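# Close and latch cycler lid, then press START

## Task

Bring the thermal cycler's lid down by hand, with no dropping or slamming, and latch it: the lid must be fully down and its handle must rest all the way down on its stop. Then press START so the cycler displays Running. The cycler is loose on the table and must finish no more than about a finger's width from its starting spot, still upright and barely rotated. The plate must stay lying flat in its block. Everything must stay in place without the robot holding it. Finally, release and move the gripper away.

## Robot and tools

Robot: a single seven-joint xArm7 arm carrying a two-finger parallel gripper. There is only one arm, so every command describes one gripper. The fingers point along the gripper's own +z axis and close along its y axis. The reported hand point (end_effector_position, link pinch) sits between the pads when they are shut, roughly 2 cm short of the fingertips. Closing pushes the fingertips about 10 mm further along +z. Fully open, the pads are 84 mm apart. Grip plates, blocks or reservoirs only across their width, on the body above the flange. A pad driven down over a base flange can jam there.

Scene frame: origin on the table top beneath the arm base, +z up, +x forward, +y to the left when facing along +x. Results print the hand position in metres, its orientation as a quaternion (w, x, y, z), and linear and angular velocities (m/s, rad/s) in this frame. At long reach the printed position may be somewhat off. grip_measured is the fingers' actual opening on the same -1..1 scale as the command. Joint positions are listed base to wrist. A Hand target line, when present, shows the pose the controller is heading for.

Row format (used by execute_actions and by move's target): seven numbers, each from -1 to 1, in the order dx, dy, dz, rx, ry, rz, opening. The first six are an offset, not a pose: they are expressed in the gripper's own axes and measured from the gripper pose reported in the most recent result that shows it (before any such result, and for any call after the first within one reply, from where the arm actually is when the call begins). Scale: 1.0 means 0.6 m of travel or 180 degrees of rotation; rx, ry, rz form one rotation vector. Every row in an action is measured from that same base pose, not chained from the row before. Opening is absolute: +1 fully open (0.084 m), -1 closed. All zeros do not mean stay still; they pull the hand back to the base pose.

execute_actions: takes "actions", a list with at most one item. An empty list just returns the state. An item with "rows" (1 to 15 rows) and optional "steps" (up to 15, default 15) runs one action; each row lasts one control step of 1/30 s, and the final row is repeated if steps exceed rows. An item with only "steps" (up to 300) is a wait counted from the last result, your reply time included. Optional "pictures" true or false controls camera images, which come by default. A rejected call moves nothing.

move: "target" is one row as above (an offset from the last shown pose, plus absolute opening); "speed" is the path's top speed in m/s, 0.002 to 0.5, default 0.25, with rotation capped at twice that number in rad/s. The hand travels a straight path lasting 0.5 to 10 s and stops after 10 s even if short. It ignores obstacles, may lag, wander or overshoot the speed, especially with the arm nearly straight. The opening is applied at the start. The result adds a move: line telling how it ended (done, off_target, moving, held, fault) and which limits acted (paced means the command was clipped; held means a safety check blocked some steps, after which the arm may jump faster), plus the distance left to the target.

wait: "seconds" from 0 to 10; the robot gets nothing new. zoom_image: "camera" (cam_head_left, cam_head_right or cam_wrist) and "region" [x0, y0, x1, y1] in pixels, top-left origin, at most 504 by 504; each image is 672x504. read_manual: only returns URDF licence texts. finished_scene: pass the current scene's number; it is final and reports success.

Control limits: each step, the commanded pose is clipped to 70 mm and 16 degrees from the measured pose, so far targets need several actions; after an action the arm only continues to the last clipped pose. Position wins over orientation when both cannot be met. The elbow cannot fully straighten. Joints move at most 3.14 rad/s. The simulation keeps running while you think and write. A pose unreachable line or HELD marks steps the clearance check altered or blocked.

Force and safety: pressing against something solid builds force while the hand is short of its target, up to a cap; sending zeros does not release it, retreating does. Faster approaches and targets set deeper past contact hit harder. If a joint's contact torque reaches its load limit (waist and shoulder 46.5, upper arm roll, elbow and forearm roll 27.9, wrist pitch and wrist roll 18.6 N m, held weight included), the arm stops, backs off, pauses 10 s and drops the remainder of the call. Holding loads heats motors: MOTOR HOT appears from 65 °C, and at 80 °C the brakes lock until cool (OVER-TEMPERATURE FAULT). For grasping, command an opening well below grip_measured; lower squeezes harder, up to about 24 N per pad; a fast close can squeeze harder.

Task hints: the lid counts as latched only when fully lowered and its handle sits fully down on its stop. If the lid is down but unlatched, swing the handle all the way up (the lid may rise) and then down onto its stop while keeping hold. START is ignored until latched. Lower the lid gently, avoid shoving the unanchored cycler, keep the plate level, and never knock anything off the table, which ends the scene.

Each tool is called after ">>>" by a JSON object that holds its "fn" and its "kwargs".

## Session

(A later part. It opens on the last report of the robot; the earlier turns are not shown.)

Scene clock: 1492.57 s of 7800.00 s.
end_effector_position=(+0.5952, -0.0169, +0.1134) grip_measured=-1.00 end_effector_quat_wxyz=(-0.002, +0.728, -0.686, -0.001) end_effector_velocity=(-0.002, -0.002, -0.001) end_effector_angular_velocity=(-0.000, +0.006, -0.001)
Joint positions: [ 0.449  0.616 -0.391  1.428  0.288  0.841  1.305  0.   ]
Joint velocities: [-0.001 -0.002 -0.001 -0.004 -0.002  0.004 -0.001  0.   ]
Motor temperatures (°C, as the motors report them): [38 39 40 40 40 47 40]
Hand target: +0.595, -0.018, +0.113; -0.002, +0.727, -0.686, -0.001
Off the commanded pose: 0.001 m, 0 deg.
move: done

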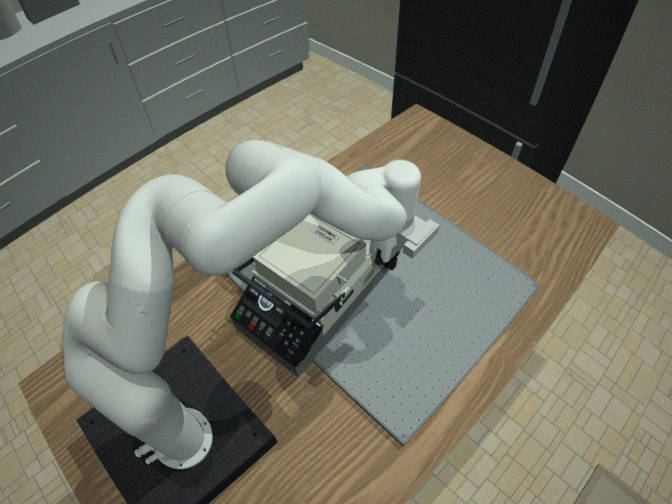

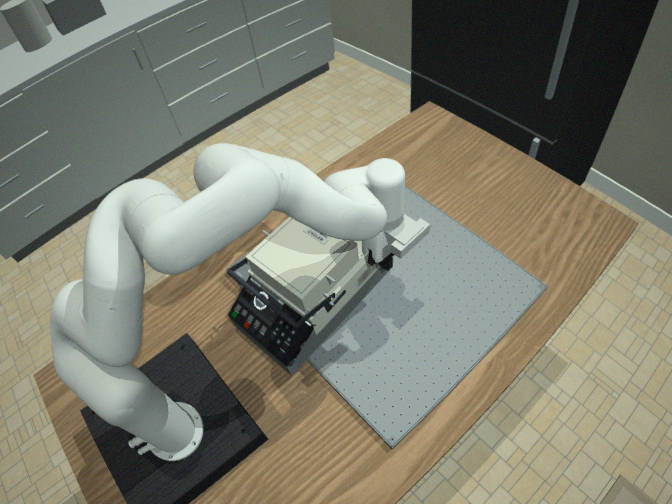

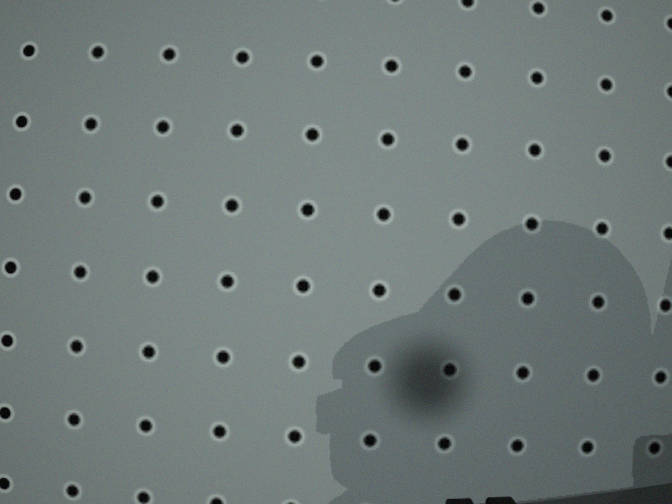

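>>> {"fn": "move", "kwargs": {"target": [0.03,0,0,0,0,0,-1], "speed": 0.05}}

>>> {"fn": "move", "kwargs": {"target": [0,0,-0.31,0,0,0,-1], "speed": 0.15}}

>>> {"fn": "move", "kwargs": {"target": [-0.17,0.43,0,0,0,-0.02,-0.2], "speed": 0.2}}

Scene clock: 1494.70 s of 7800.00 s.
end_effector_position=(+0.5962, -0.0341, +0.1132) grip_measured=-1.00 end_effector_quat_wxyz=(-0.002, +0.728, -0.685, -0.001) end_effector_velocity=(+0.001, -0.000, -0.000) end_effector_angular_velocity=(+0.000, -0.002, +0.003)
Joint positions: [ 0.42   0.622 -0.392  1.437  0.291  0.845  1.273  0.   ]
Joint velocities: [-0.002  0.002  0.001  0.003  0.001 -0.001 -0.003  0.   ]
Motor temperatures (°C, as the motors report them): [38 39 40 40 40 47 40]
Hand target: +0.596, -0.035, +0.113; -0.002, +0.728, -0.686, -0.001
Off the commanded pose: 0.001 m, 0 deg.
move: done

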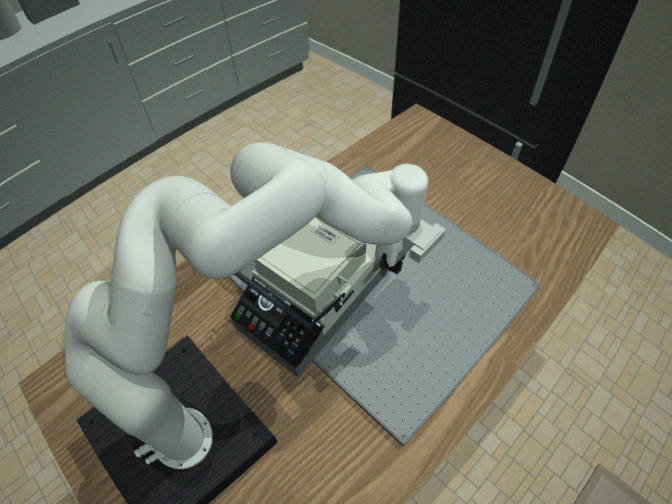

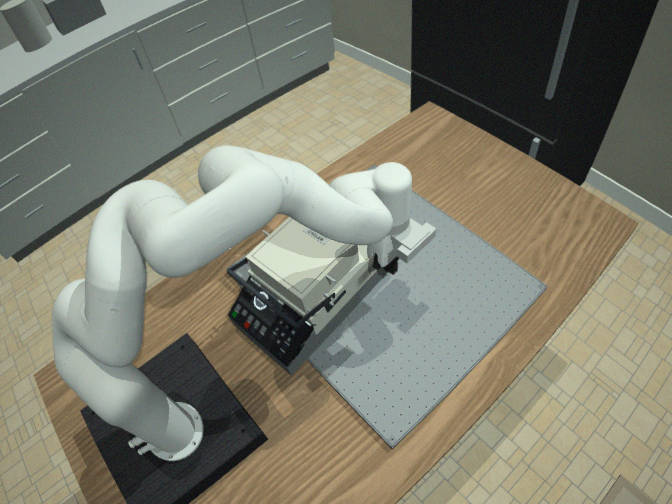

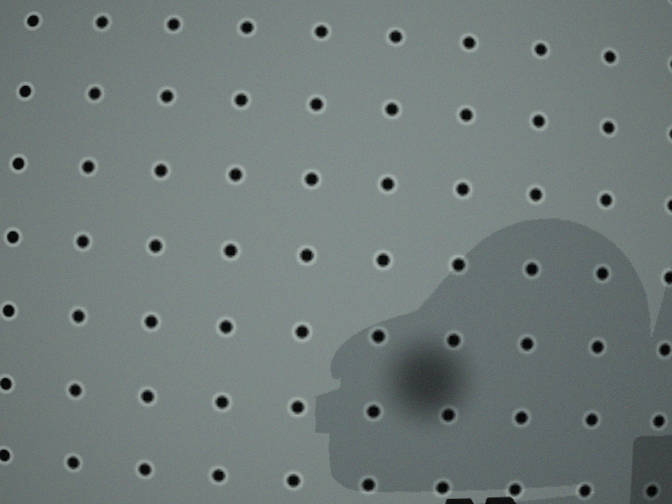

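Scene clock: 1496.33 s of 7800.00 s.
end_effector_position=(+0.5962, -0.0343, +0.2983) grip_measured=-1.00 end_effector_quat_wxyz=(-0.002, +0.729, -0.685, -0.002) end_effector_velocity=(+0.001, -0.000, +0.006) end_effector_angular_velocity=(+0.001, -0.004, -0.000)
Joint positions: [ 0.447  0.415 -0.452  1.675  0.179  1.277  1.347  0.   ]
Joint velocities: [-0.001 -0.003 -0.001  0.013 -0.     0.012  0.001  0.   ]
Motor temperatures (°C, as the motors report them): [38 39 40 40 40 47 40]
Hand target: +0.596, -0.034, +0.299; -0.003, +0.729, -0.685, -0.002
Off the commanded pose: 0.001 m, 0 deg.
move: done

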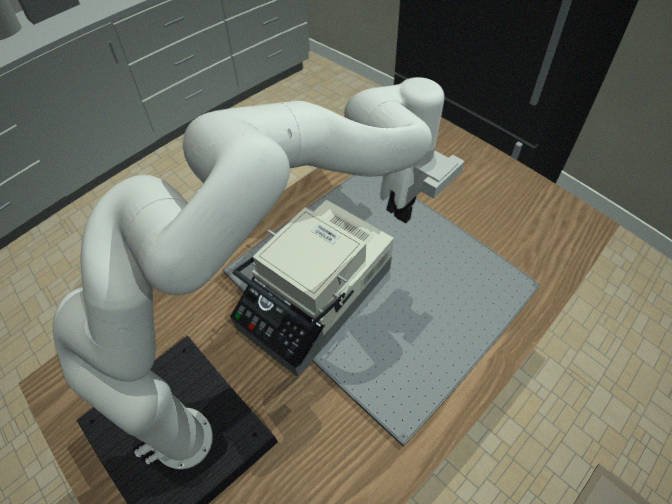

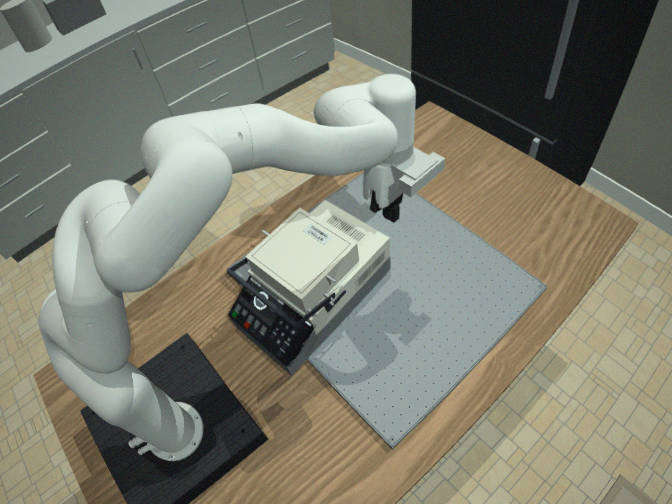

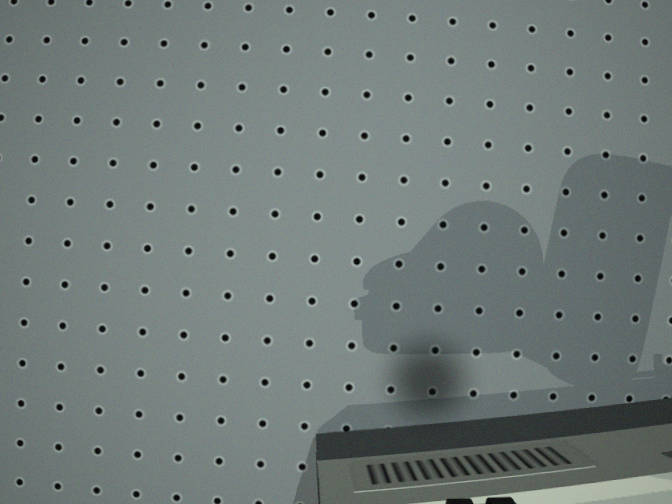

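Scene clock: 1498.27 s of 7800.00 s.
end_effector_position=(+0.3326, +0.0521, +0.2998) grip_measured=-0.21 end_effector_quat_wxyz=(-0.002, +0.749, -0.662, -0.002) end_effector_velocity=(-0.002, +0.001, +0.000) end_effector_angular_velocity=(+0.001, -0.001, +0.001)
Joint positions: [ 0.633 -0.53  -0.268  0.683 -0.161  1.18   1.764  0.035]
Joint velocities: [ 0.001 -0.009  0.003 -0.006  0.     0.002  0.003 -0.   ]
Motor temperatures (°C, as the motors report them): [38 39 40 40 40 47 40]
Hand target: +0.332, +0.052, +0.300; -0.002, +0.749, -0.662, -0.002
Off the commanded pose: 0.001 m, 0 deg.
move: done

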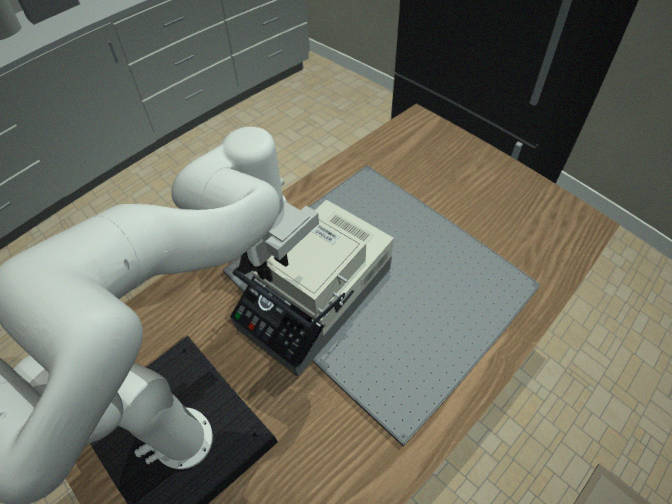

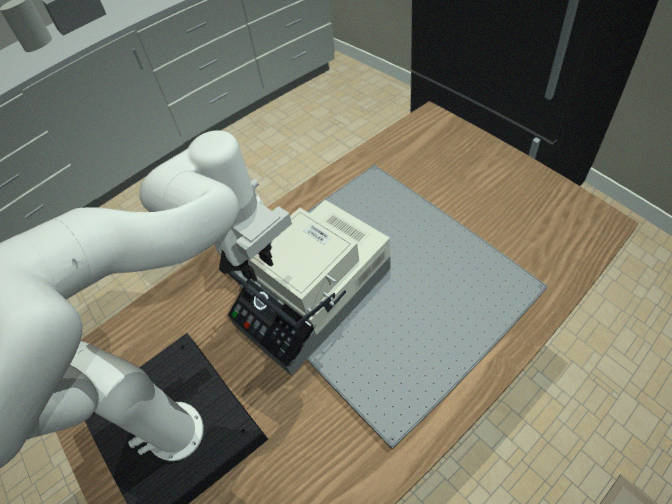

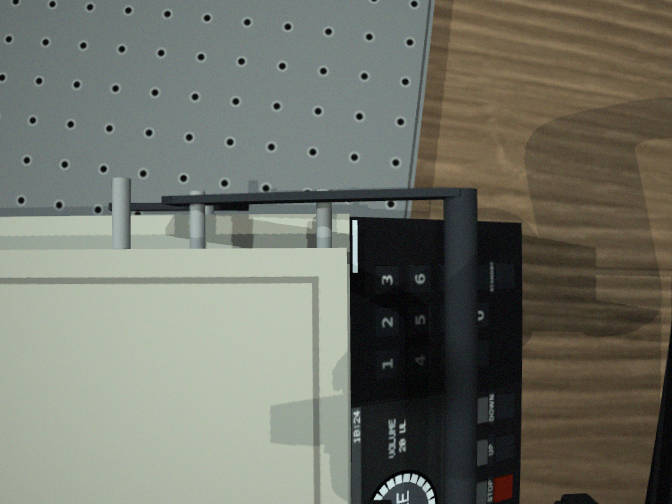

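>>> {"fn": "move", "kwargs": {"target": [-0.02,0.021,0.198,0,0,0,-0.2], "speed": 0.06}}

>>> {"fn": "move", "kwargs": {"target": [0,0,0,0,0,0,-1]}}

>>> {"fn": "move", "kwargs": {"target": [-0.03,-0.04,-0.002,0.003,0,0.015,-1], "speed": 0.01}}

Scene clock: 1502.50 s of 7800.00 s.
end_effector_position=(+0.3186, +0.0626, +0.1814) grip_measured=-0.22 end_effector_quat_wxyz=(-0.002, +0.749, -0.662, -0.002) end_effector_velocity=(+0.001, -0.000, -0.001) end_effector_angular_velocity=(+0.000, -0.002, -0.002)
Joint positions: [ 0.639 -0.388 -0.298  0.423 -0.179  0.782  1.793  0.035]
Joint velocities: [-0.001  0.005 -0.002 -0.001 -0.001 -0.008  0.001 -0.   ]
Motor temperatures (°C, as the motors report them): [38 39 40 40 40 47 40]
Hand target: +0.318, +0.063, +0.181; -0.001, +0.749, -0.662, -0.002
Off the commanded pose: 0.001 m, 0 deg.
move: done

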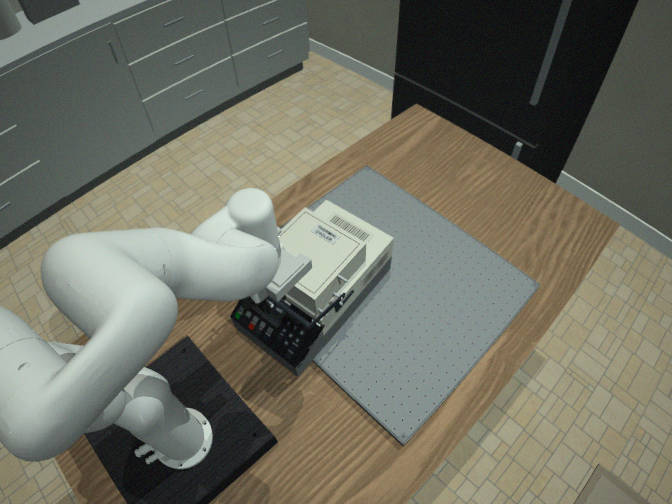

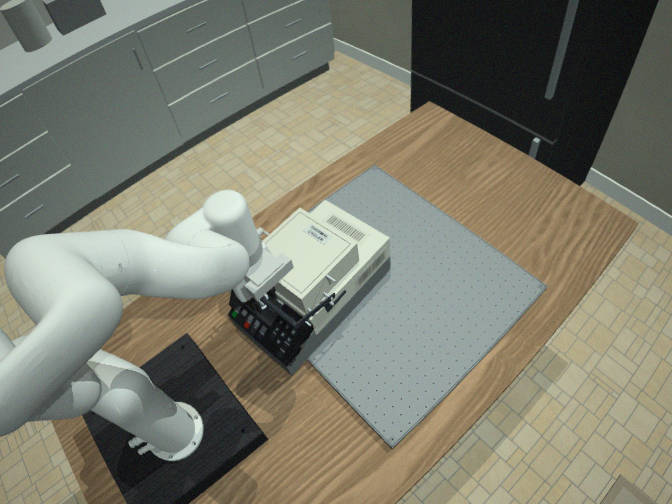

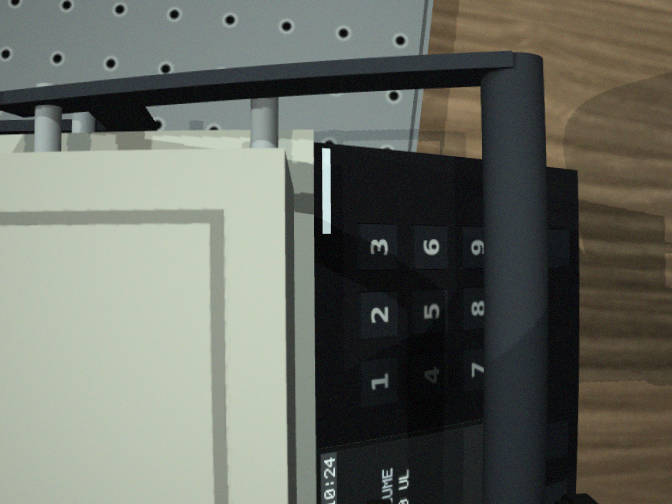

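Scene clock: 1503.00 s of 7800.00 s.
end_effector_position=(+0.3172, +0.0624, +0.1807) grip_measured=-0.74 end_effector_quat_wxyz=(+0.000, +0.749, -0.662, -0.003) end_effector_velocity=(+0.002, +0.001, +0.001) end_effector_angular_velocity=(+0.002, -0.006, -0.001)
Joint positions: [ 0.639 -0.389 -0.298  0.421 -0.179  0.785  1.793  0.012]
Joint velocities: [ 0.     0.001 -0.     0.001  0.    -0.006  0.001  0.   ]
Motor temperatures (°C, as the motors report them): [38 39 39 40 40 47 40]
Hand target: +0.319, +0.063, +0.181; -0.002, +0.749, -0.662, -0.002
Off the commanded pose: 0.002 m, 0 deg.
move: done

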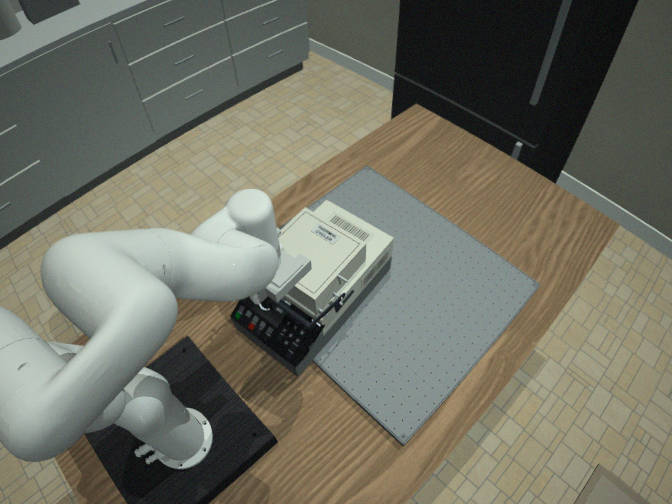

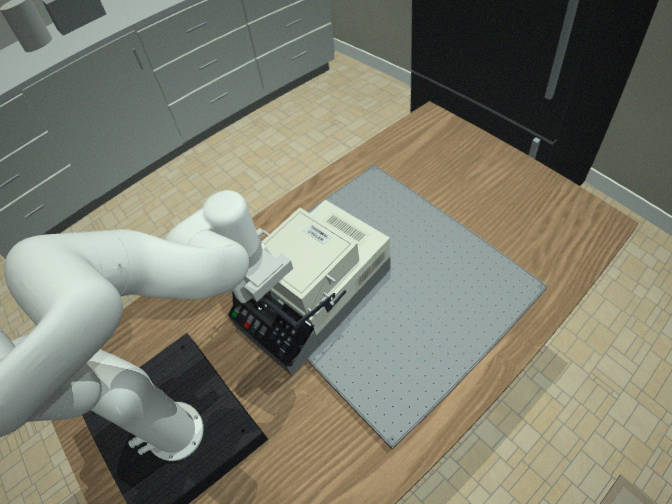

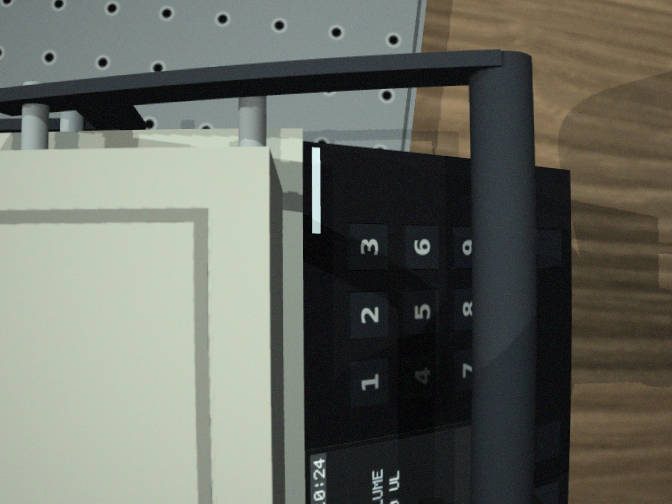

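Scene clock: 1506.23 s of 7800.00 s.
end_effector_position=(+0.3357, +0.0822, +0.1808) grip_measured=-0.73 end_effector_quat_wxyz=(+0.002, +0.734, -0.680, -0.003) end_effector_velocity=(+0.001, +0.000, -0.000) end_effector_angular_velocity=(-0.001, +0.001, -0.002)
Joint positions: [ 0.674 -0.297 -0.281  0.496 -0.142  0.774  1.859  0.012]
Joint velocities: [ 0.002  0.004 -0.001  0.003  0.     0.001  0.003  0.   ]
Motor temperatures (°C, as the motors report them): [38 39 39 40 40 47 40]
Hand target: +0.339, +0.083, +0.182; -0.003, +0.733, -0.680, -0.000
Off the commanded pose: 0.003 m, 1 deg.
move: done

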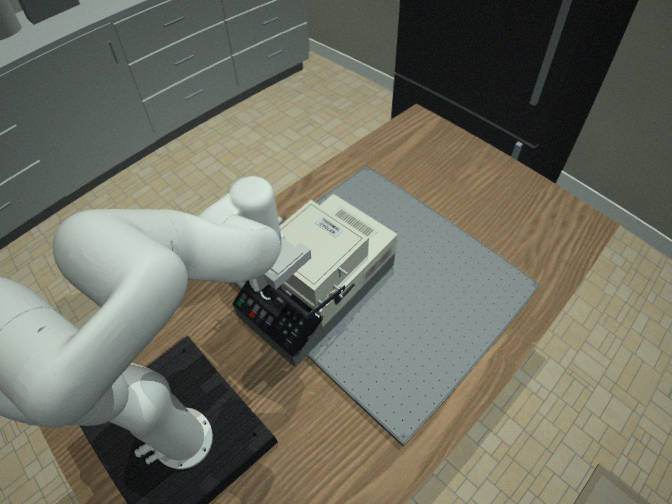

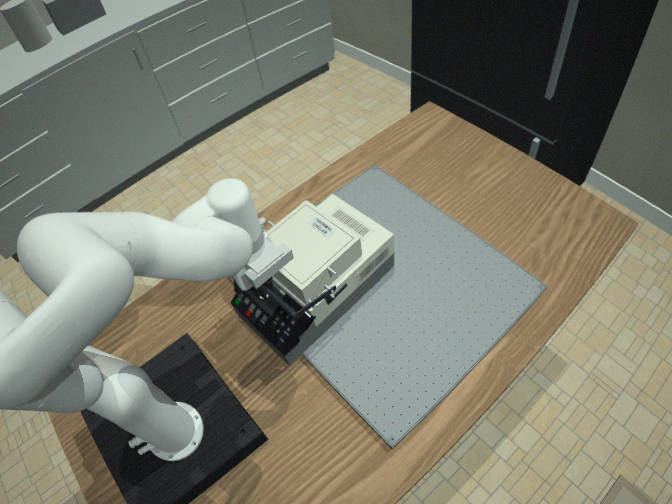

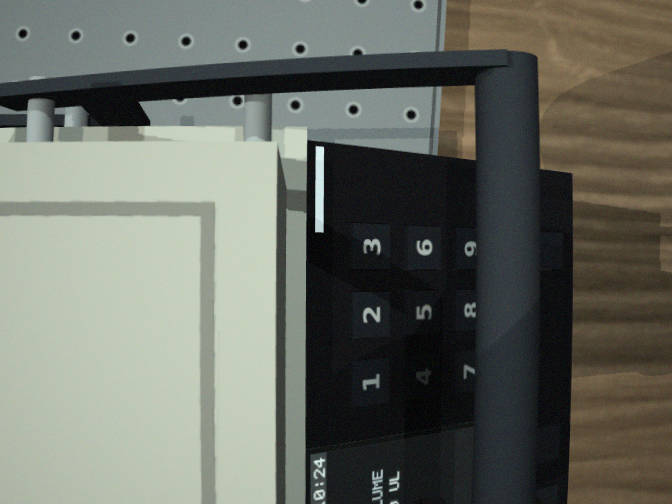

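>>> {"fn": "move", "kwargs": {"target": [-0.04,-0.03,-0.003,0.004,0,0.03,-1], "speed": 0.01}}

Scene clock: 1512.00 s of 7800.00 s.
end_effector_position=(+0.3464, +0.1047, +0.1805) grip_measured=-0.61 end_effector_quat_wxyz=(+0.008, +0.700, -0.714, -0.003) end_effector_velocity=(-0.000, +0.001, +0.000) end_effector_angular_velocity=(+0.000, +0.000, -0.000)
Joint positions: [ 0.703 -0.226 -0.251  0.559 -0.113  0.78   1.987  0.017]
Joint velocities: [ 0.005  0.001 -0.001  0.002  0.     0.001  0.004 -0.   ]
Motor temperatures (°C, as the motors report them): [38 39 39 41 40 49 40]
Hand target: +0.352, +0.107, +0.183; -0.002, +0.701, -0.713, +0.001
Off the commanded pose: 0.006 m, 1 deg.
move: off_target

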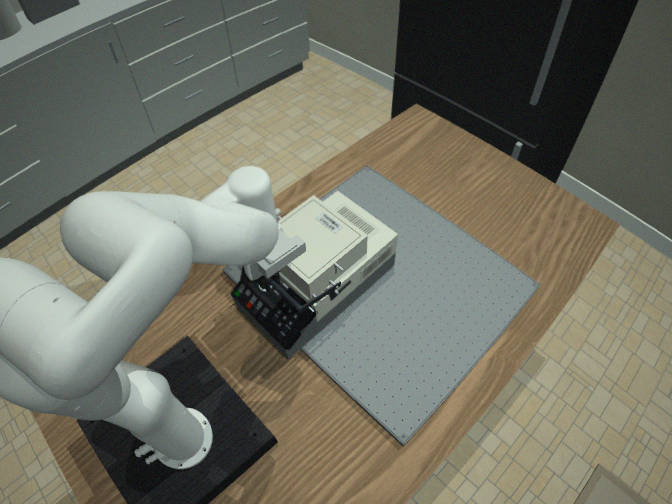

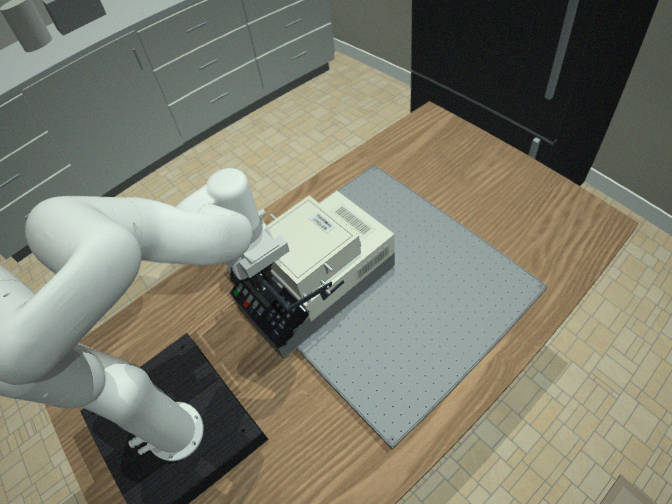

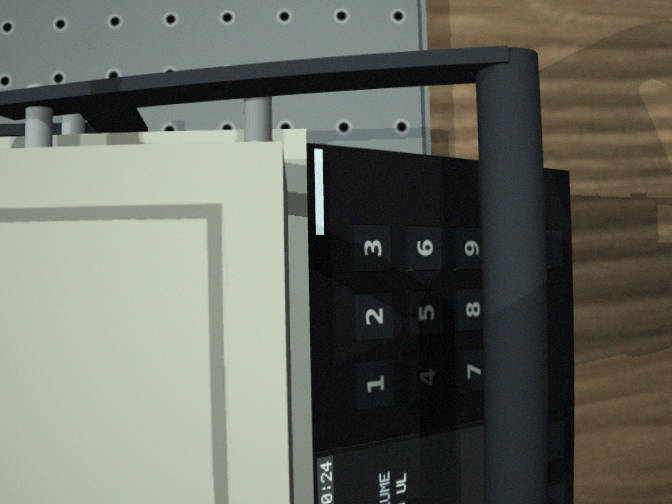

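>>> {"fn": "move", "kwargs": {"target": [0,0.006,0,0,0,0,-0.2]}}

>>> {"fn": "move", "kwargs": {"target": [0,0,-0.17,0,0,0,-0.2], "speed": 0.08}}

>>> {"fn": "move", "kwargs": {"target": [-0.28,-0.08,0,0,0,-0.5,-0.2], "speed": 0.3}}

>>> {"fn": "move", "kwargs": {"target": [0,0,0.18,-0.45,0,0,-0.2], "speed": 0.2}}

Scene clock: 1515.00 s of 7800.00 s.
end_effector_position=(+0.3431, +0.1044, +0.1806) grip_measured=-0.22 end_effector_quat_wxyz=(+0.008, +0.700, -0.714, -0.003) end_effector_velocity=(-0.003, -0.000, -0.001) end_effector_angular_velocity=(-0.003, +0.007, +0.002)
Joint positions: [ 0.701 -0.237 -0.247  0.548 -0.116  0.78   1.993  0.035]
Joint velocities: [ 0.002 -0.001  0.    -0.003 -0.     0.005  0.     0.   ]
Motor temperatures (°C, as the motors report them): [38 39 39 42 40 49 40]
Hand target: +0.343, +0.105, +0.181; +0.008, +0.700, -0.714, -0.003
Off the commanded pose: 0.001 m, 0 deg.
move: done

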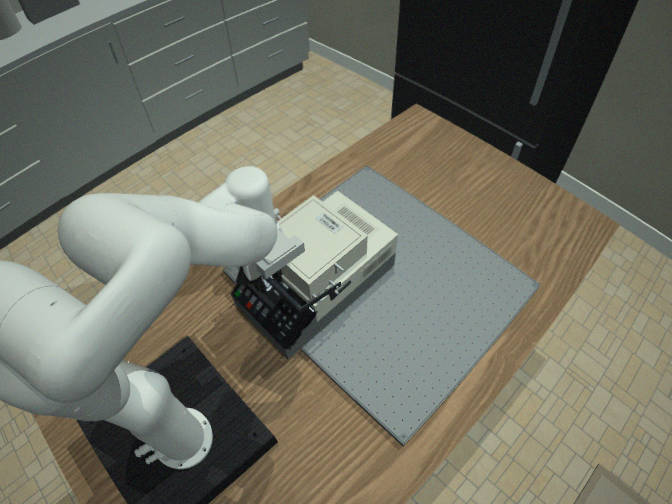

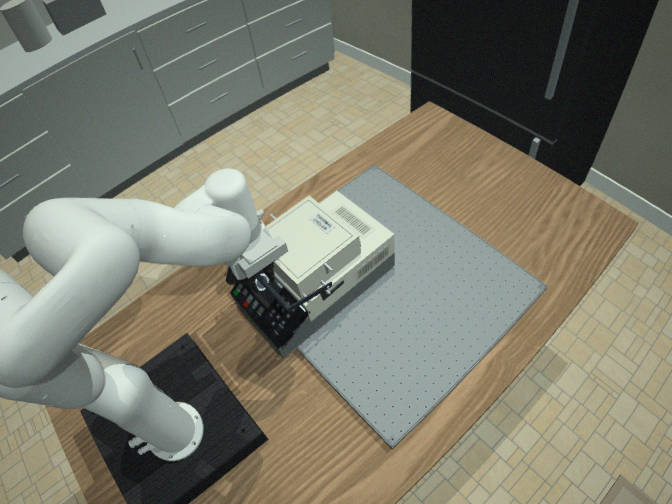

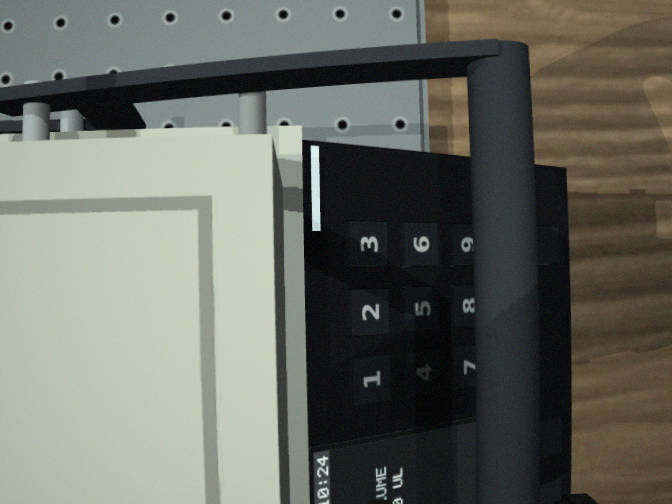

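Scene clock: 1516.63 s of 7800.00 s.
end_effector_position=(+0.3446, +0.1055, +0.2822) grip_measured=-0.21 end_effector_quat_wxyz=(+0.008, +0.700, -0.714, -0.003) end_effector_velocity=(+0.000, +0.000, +0.003) end_effector_angular_velocity=(-0.000, +0.001, -0.000)
Joint positions: [ 0.704 -0.396 -0.214  0.728 -0.117  1.118  2.006  0.035]
Joint velocities: [ 0.001 -0.001  0.001  0.007  0.001  0.008  0.    -0.   ]
Motor temperatures (°C, as the motors report them): [38 39 39 41 40 49 40]
Hand target: +0.345, +0.106, +0.283; +0.008, +0.700, -0.714, -0.003
Off the commanded pose: 0.001 m, 0 deg.
move: done

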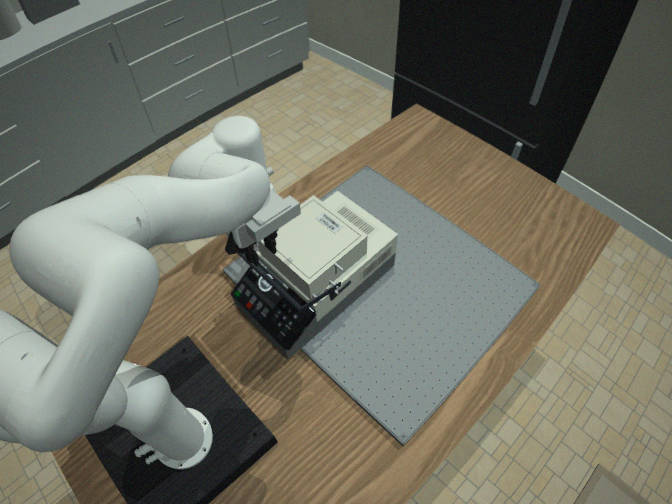

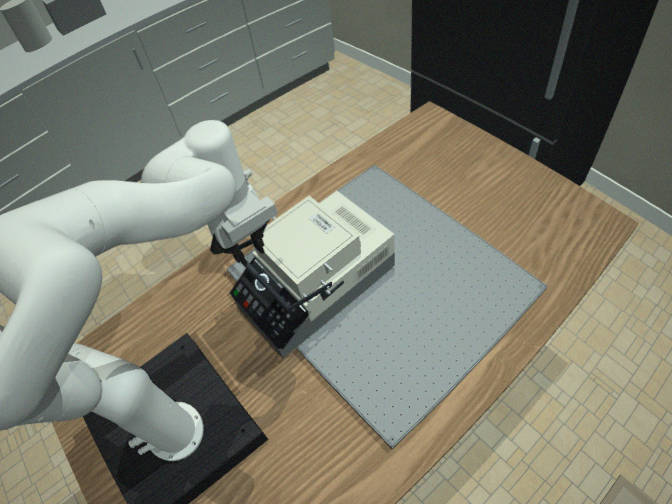

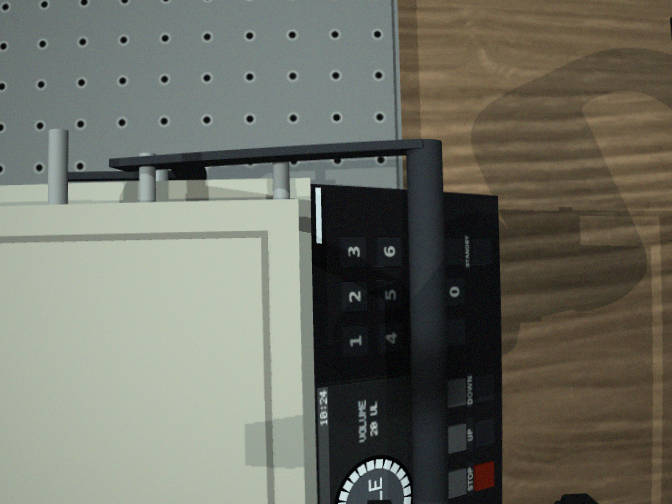

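Scene clock: 1519.73 s of 7800.00 s.
end_effector_position=(+0.3958, +0.2725, +0.2794) grip_measured=-0.21 end_effector_quat_wxyz=(+0.003, +1.000, -0.010, -0.009) end_effector_velocity=(-0.001, +0.002, -0.001) end_effector_angular_velocity=(-0.001, +0.003, +0.013)
Joint positions: [ 0.963  0.035 -0.198  1.138 -0.016  1.109  0.65   0.035]
Joint velocities: [ 0.002  0.004  0.002  0.003  0.002  0.003 -0.01  -0.   ]
Motor temperatures (°C, as the motors report them): [38 39 39 41 40 49 40]
Hand target: +0.396, +0.273, +0.279; +0.003, +1.000, -0.010, -0.009
Off the commanded pose: 0.001 m, 0 deg.
move: done

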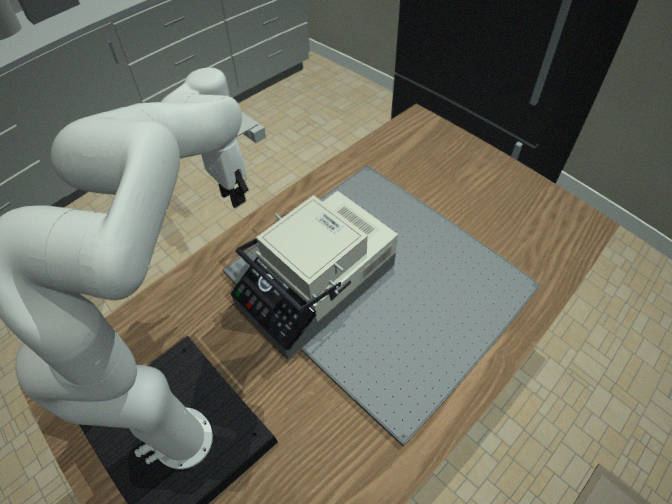

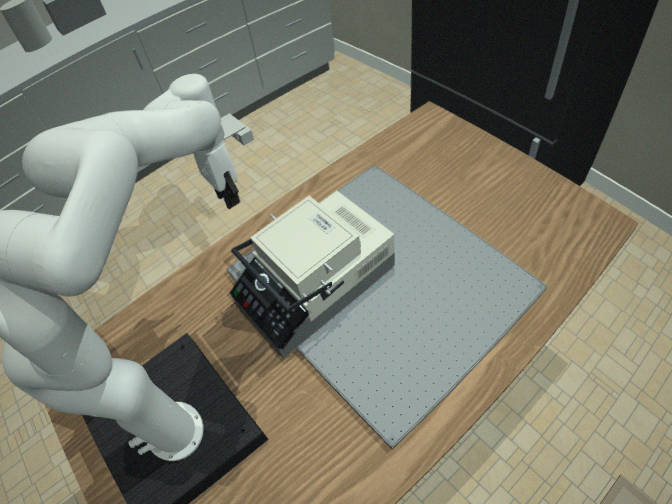

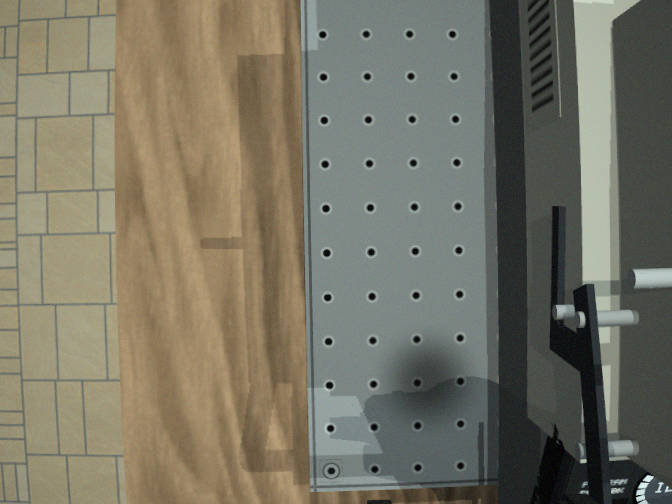

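Scene clock: 1523.67 s of 7800.00 s.
end_effector_position=(+0.3934, +0.2707, +0.1702) grip_measured=-0.21 end_effector_quat_wxyz=(+0.651, +0.759, -0.001, -0.016) end_effector_velocity=(-0.000, +0.001, +0.000) end_effector_angular_velocity=(-0.012, +0.002, -0.001)
Joint positions: [ 1.243  1.204 -0.264  2.176 -0.594  2.168  0.853  0.035]
Joint velocities: [ 0.001  0.018 -0.003  0.023 -0.005  0.016 -0.009 -0.   ]
Motor temperatures (°C, as the motors report them): [38 39 39 41 40 49 40]
Hand target: +0.393, +0.271, +0.170; +0.652, +0.758, -0.001, -0.016
Off the commanded pose: 0.002 m, 0 deg.
move: done

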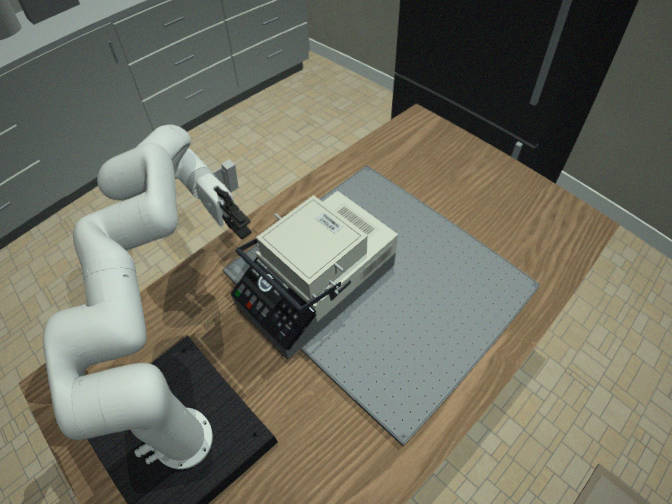

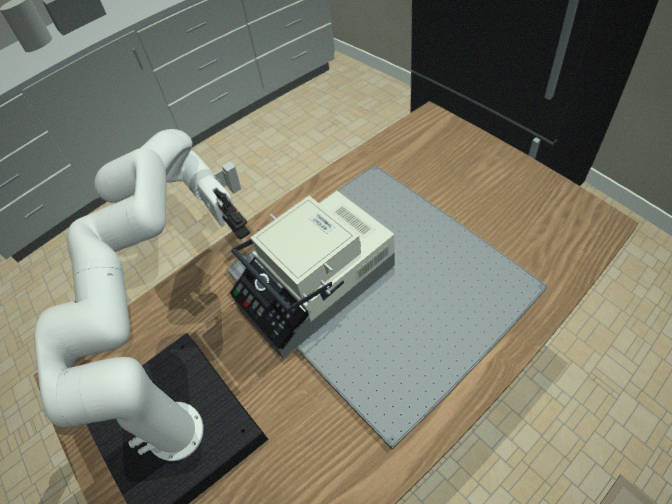

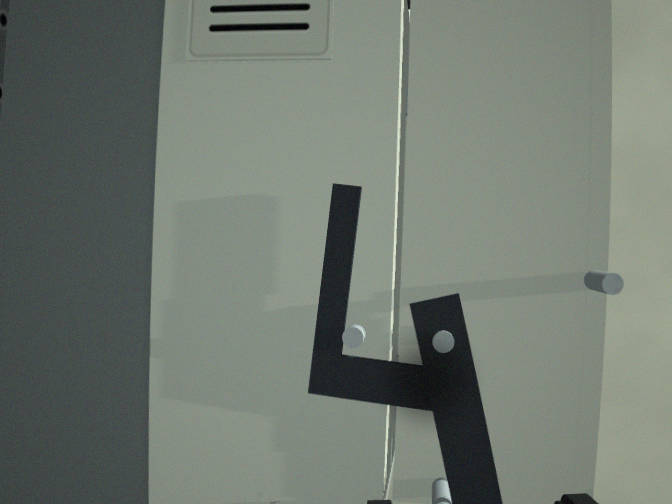

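>>> {"fn": "move", "kwargs": {"target": [0.005,0.003,0.075,0,0,0,-0.2], "speed": 0.025}}

Scene clock: 1526.73 s of 7800.00 s.
end_effector_position=(+0.3952, +0.2262, +0.1653) grip_measured=-0.21 end_effector_quat_wxyz=(+0.651, +0.759, -0.002, -0.016) end_effector_velocity=(-0.000, -0.000, -0.001) end_effector_angular_velocity=(+0.002, +0.000, +0.005)
Joint positions: [ 1.226  1.053 -0.261  1.882 -0.605  2.027  0.926  0.035]
Joint velocities: [ 0.002 -0.006  0.002 -0.01  -0.002 -0.007  0.002 -0.   ]
Motor temperatures (°C, as the motors report them): [38 39 39 41 40 48 40]
Hand target: +0.395, +0.226, +0.165; +0.651, +0.759, -0.002, -0.016
Off the commanded pose: 0.000 m, 0 deg.
move: done

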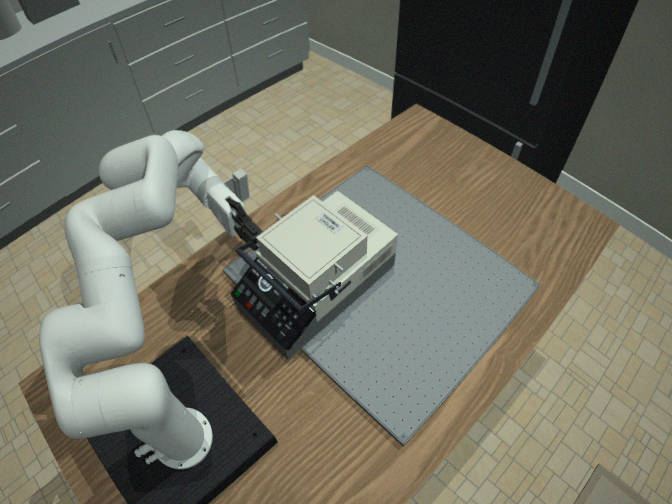

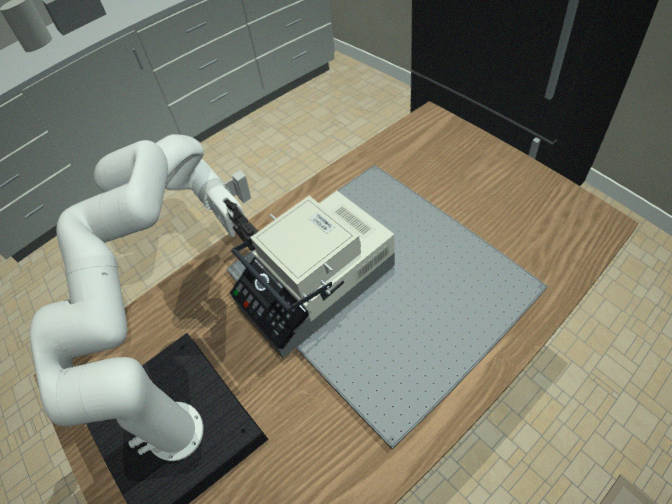

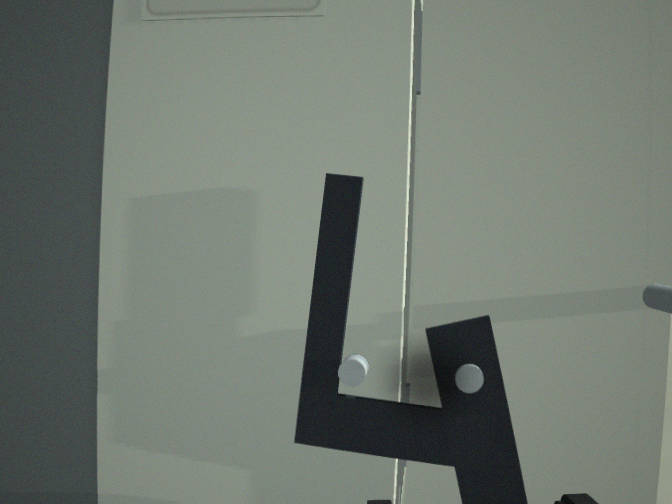

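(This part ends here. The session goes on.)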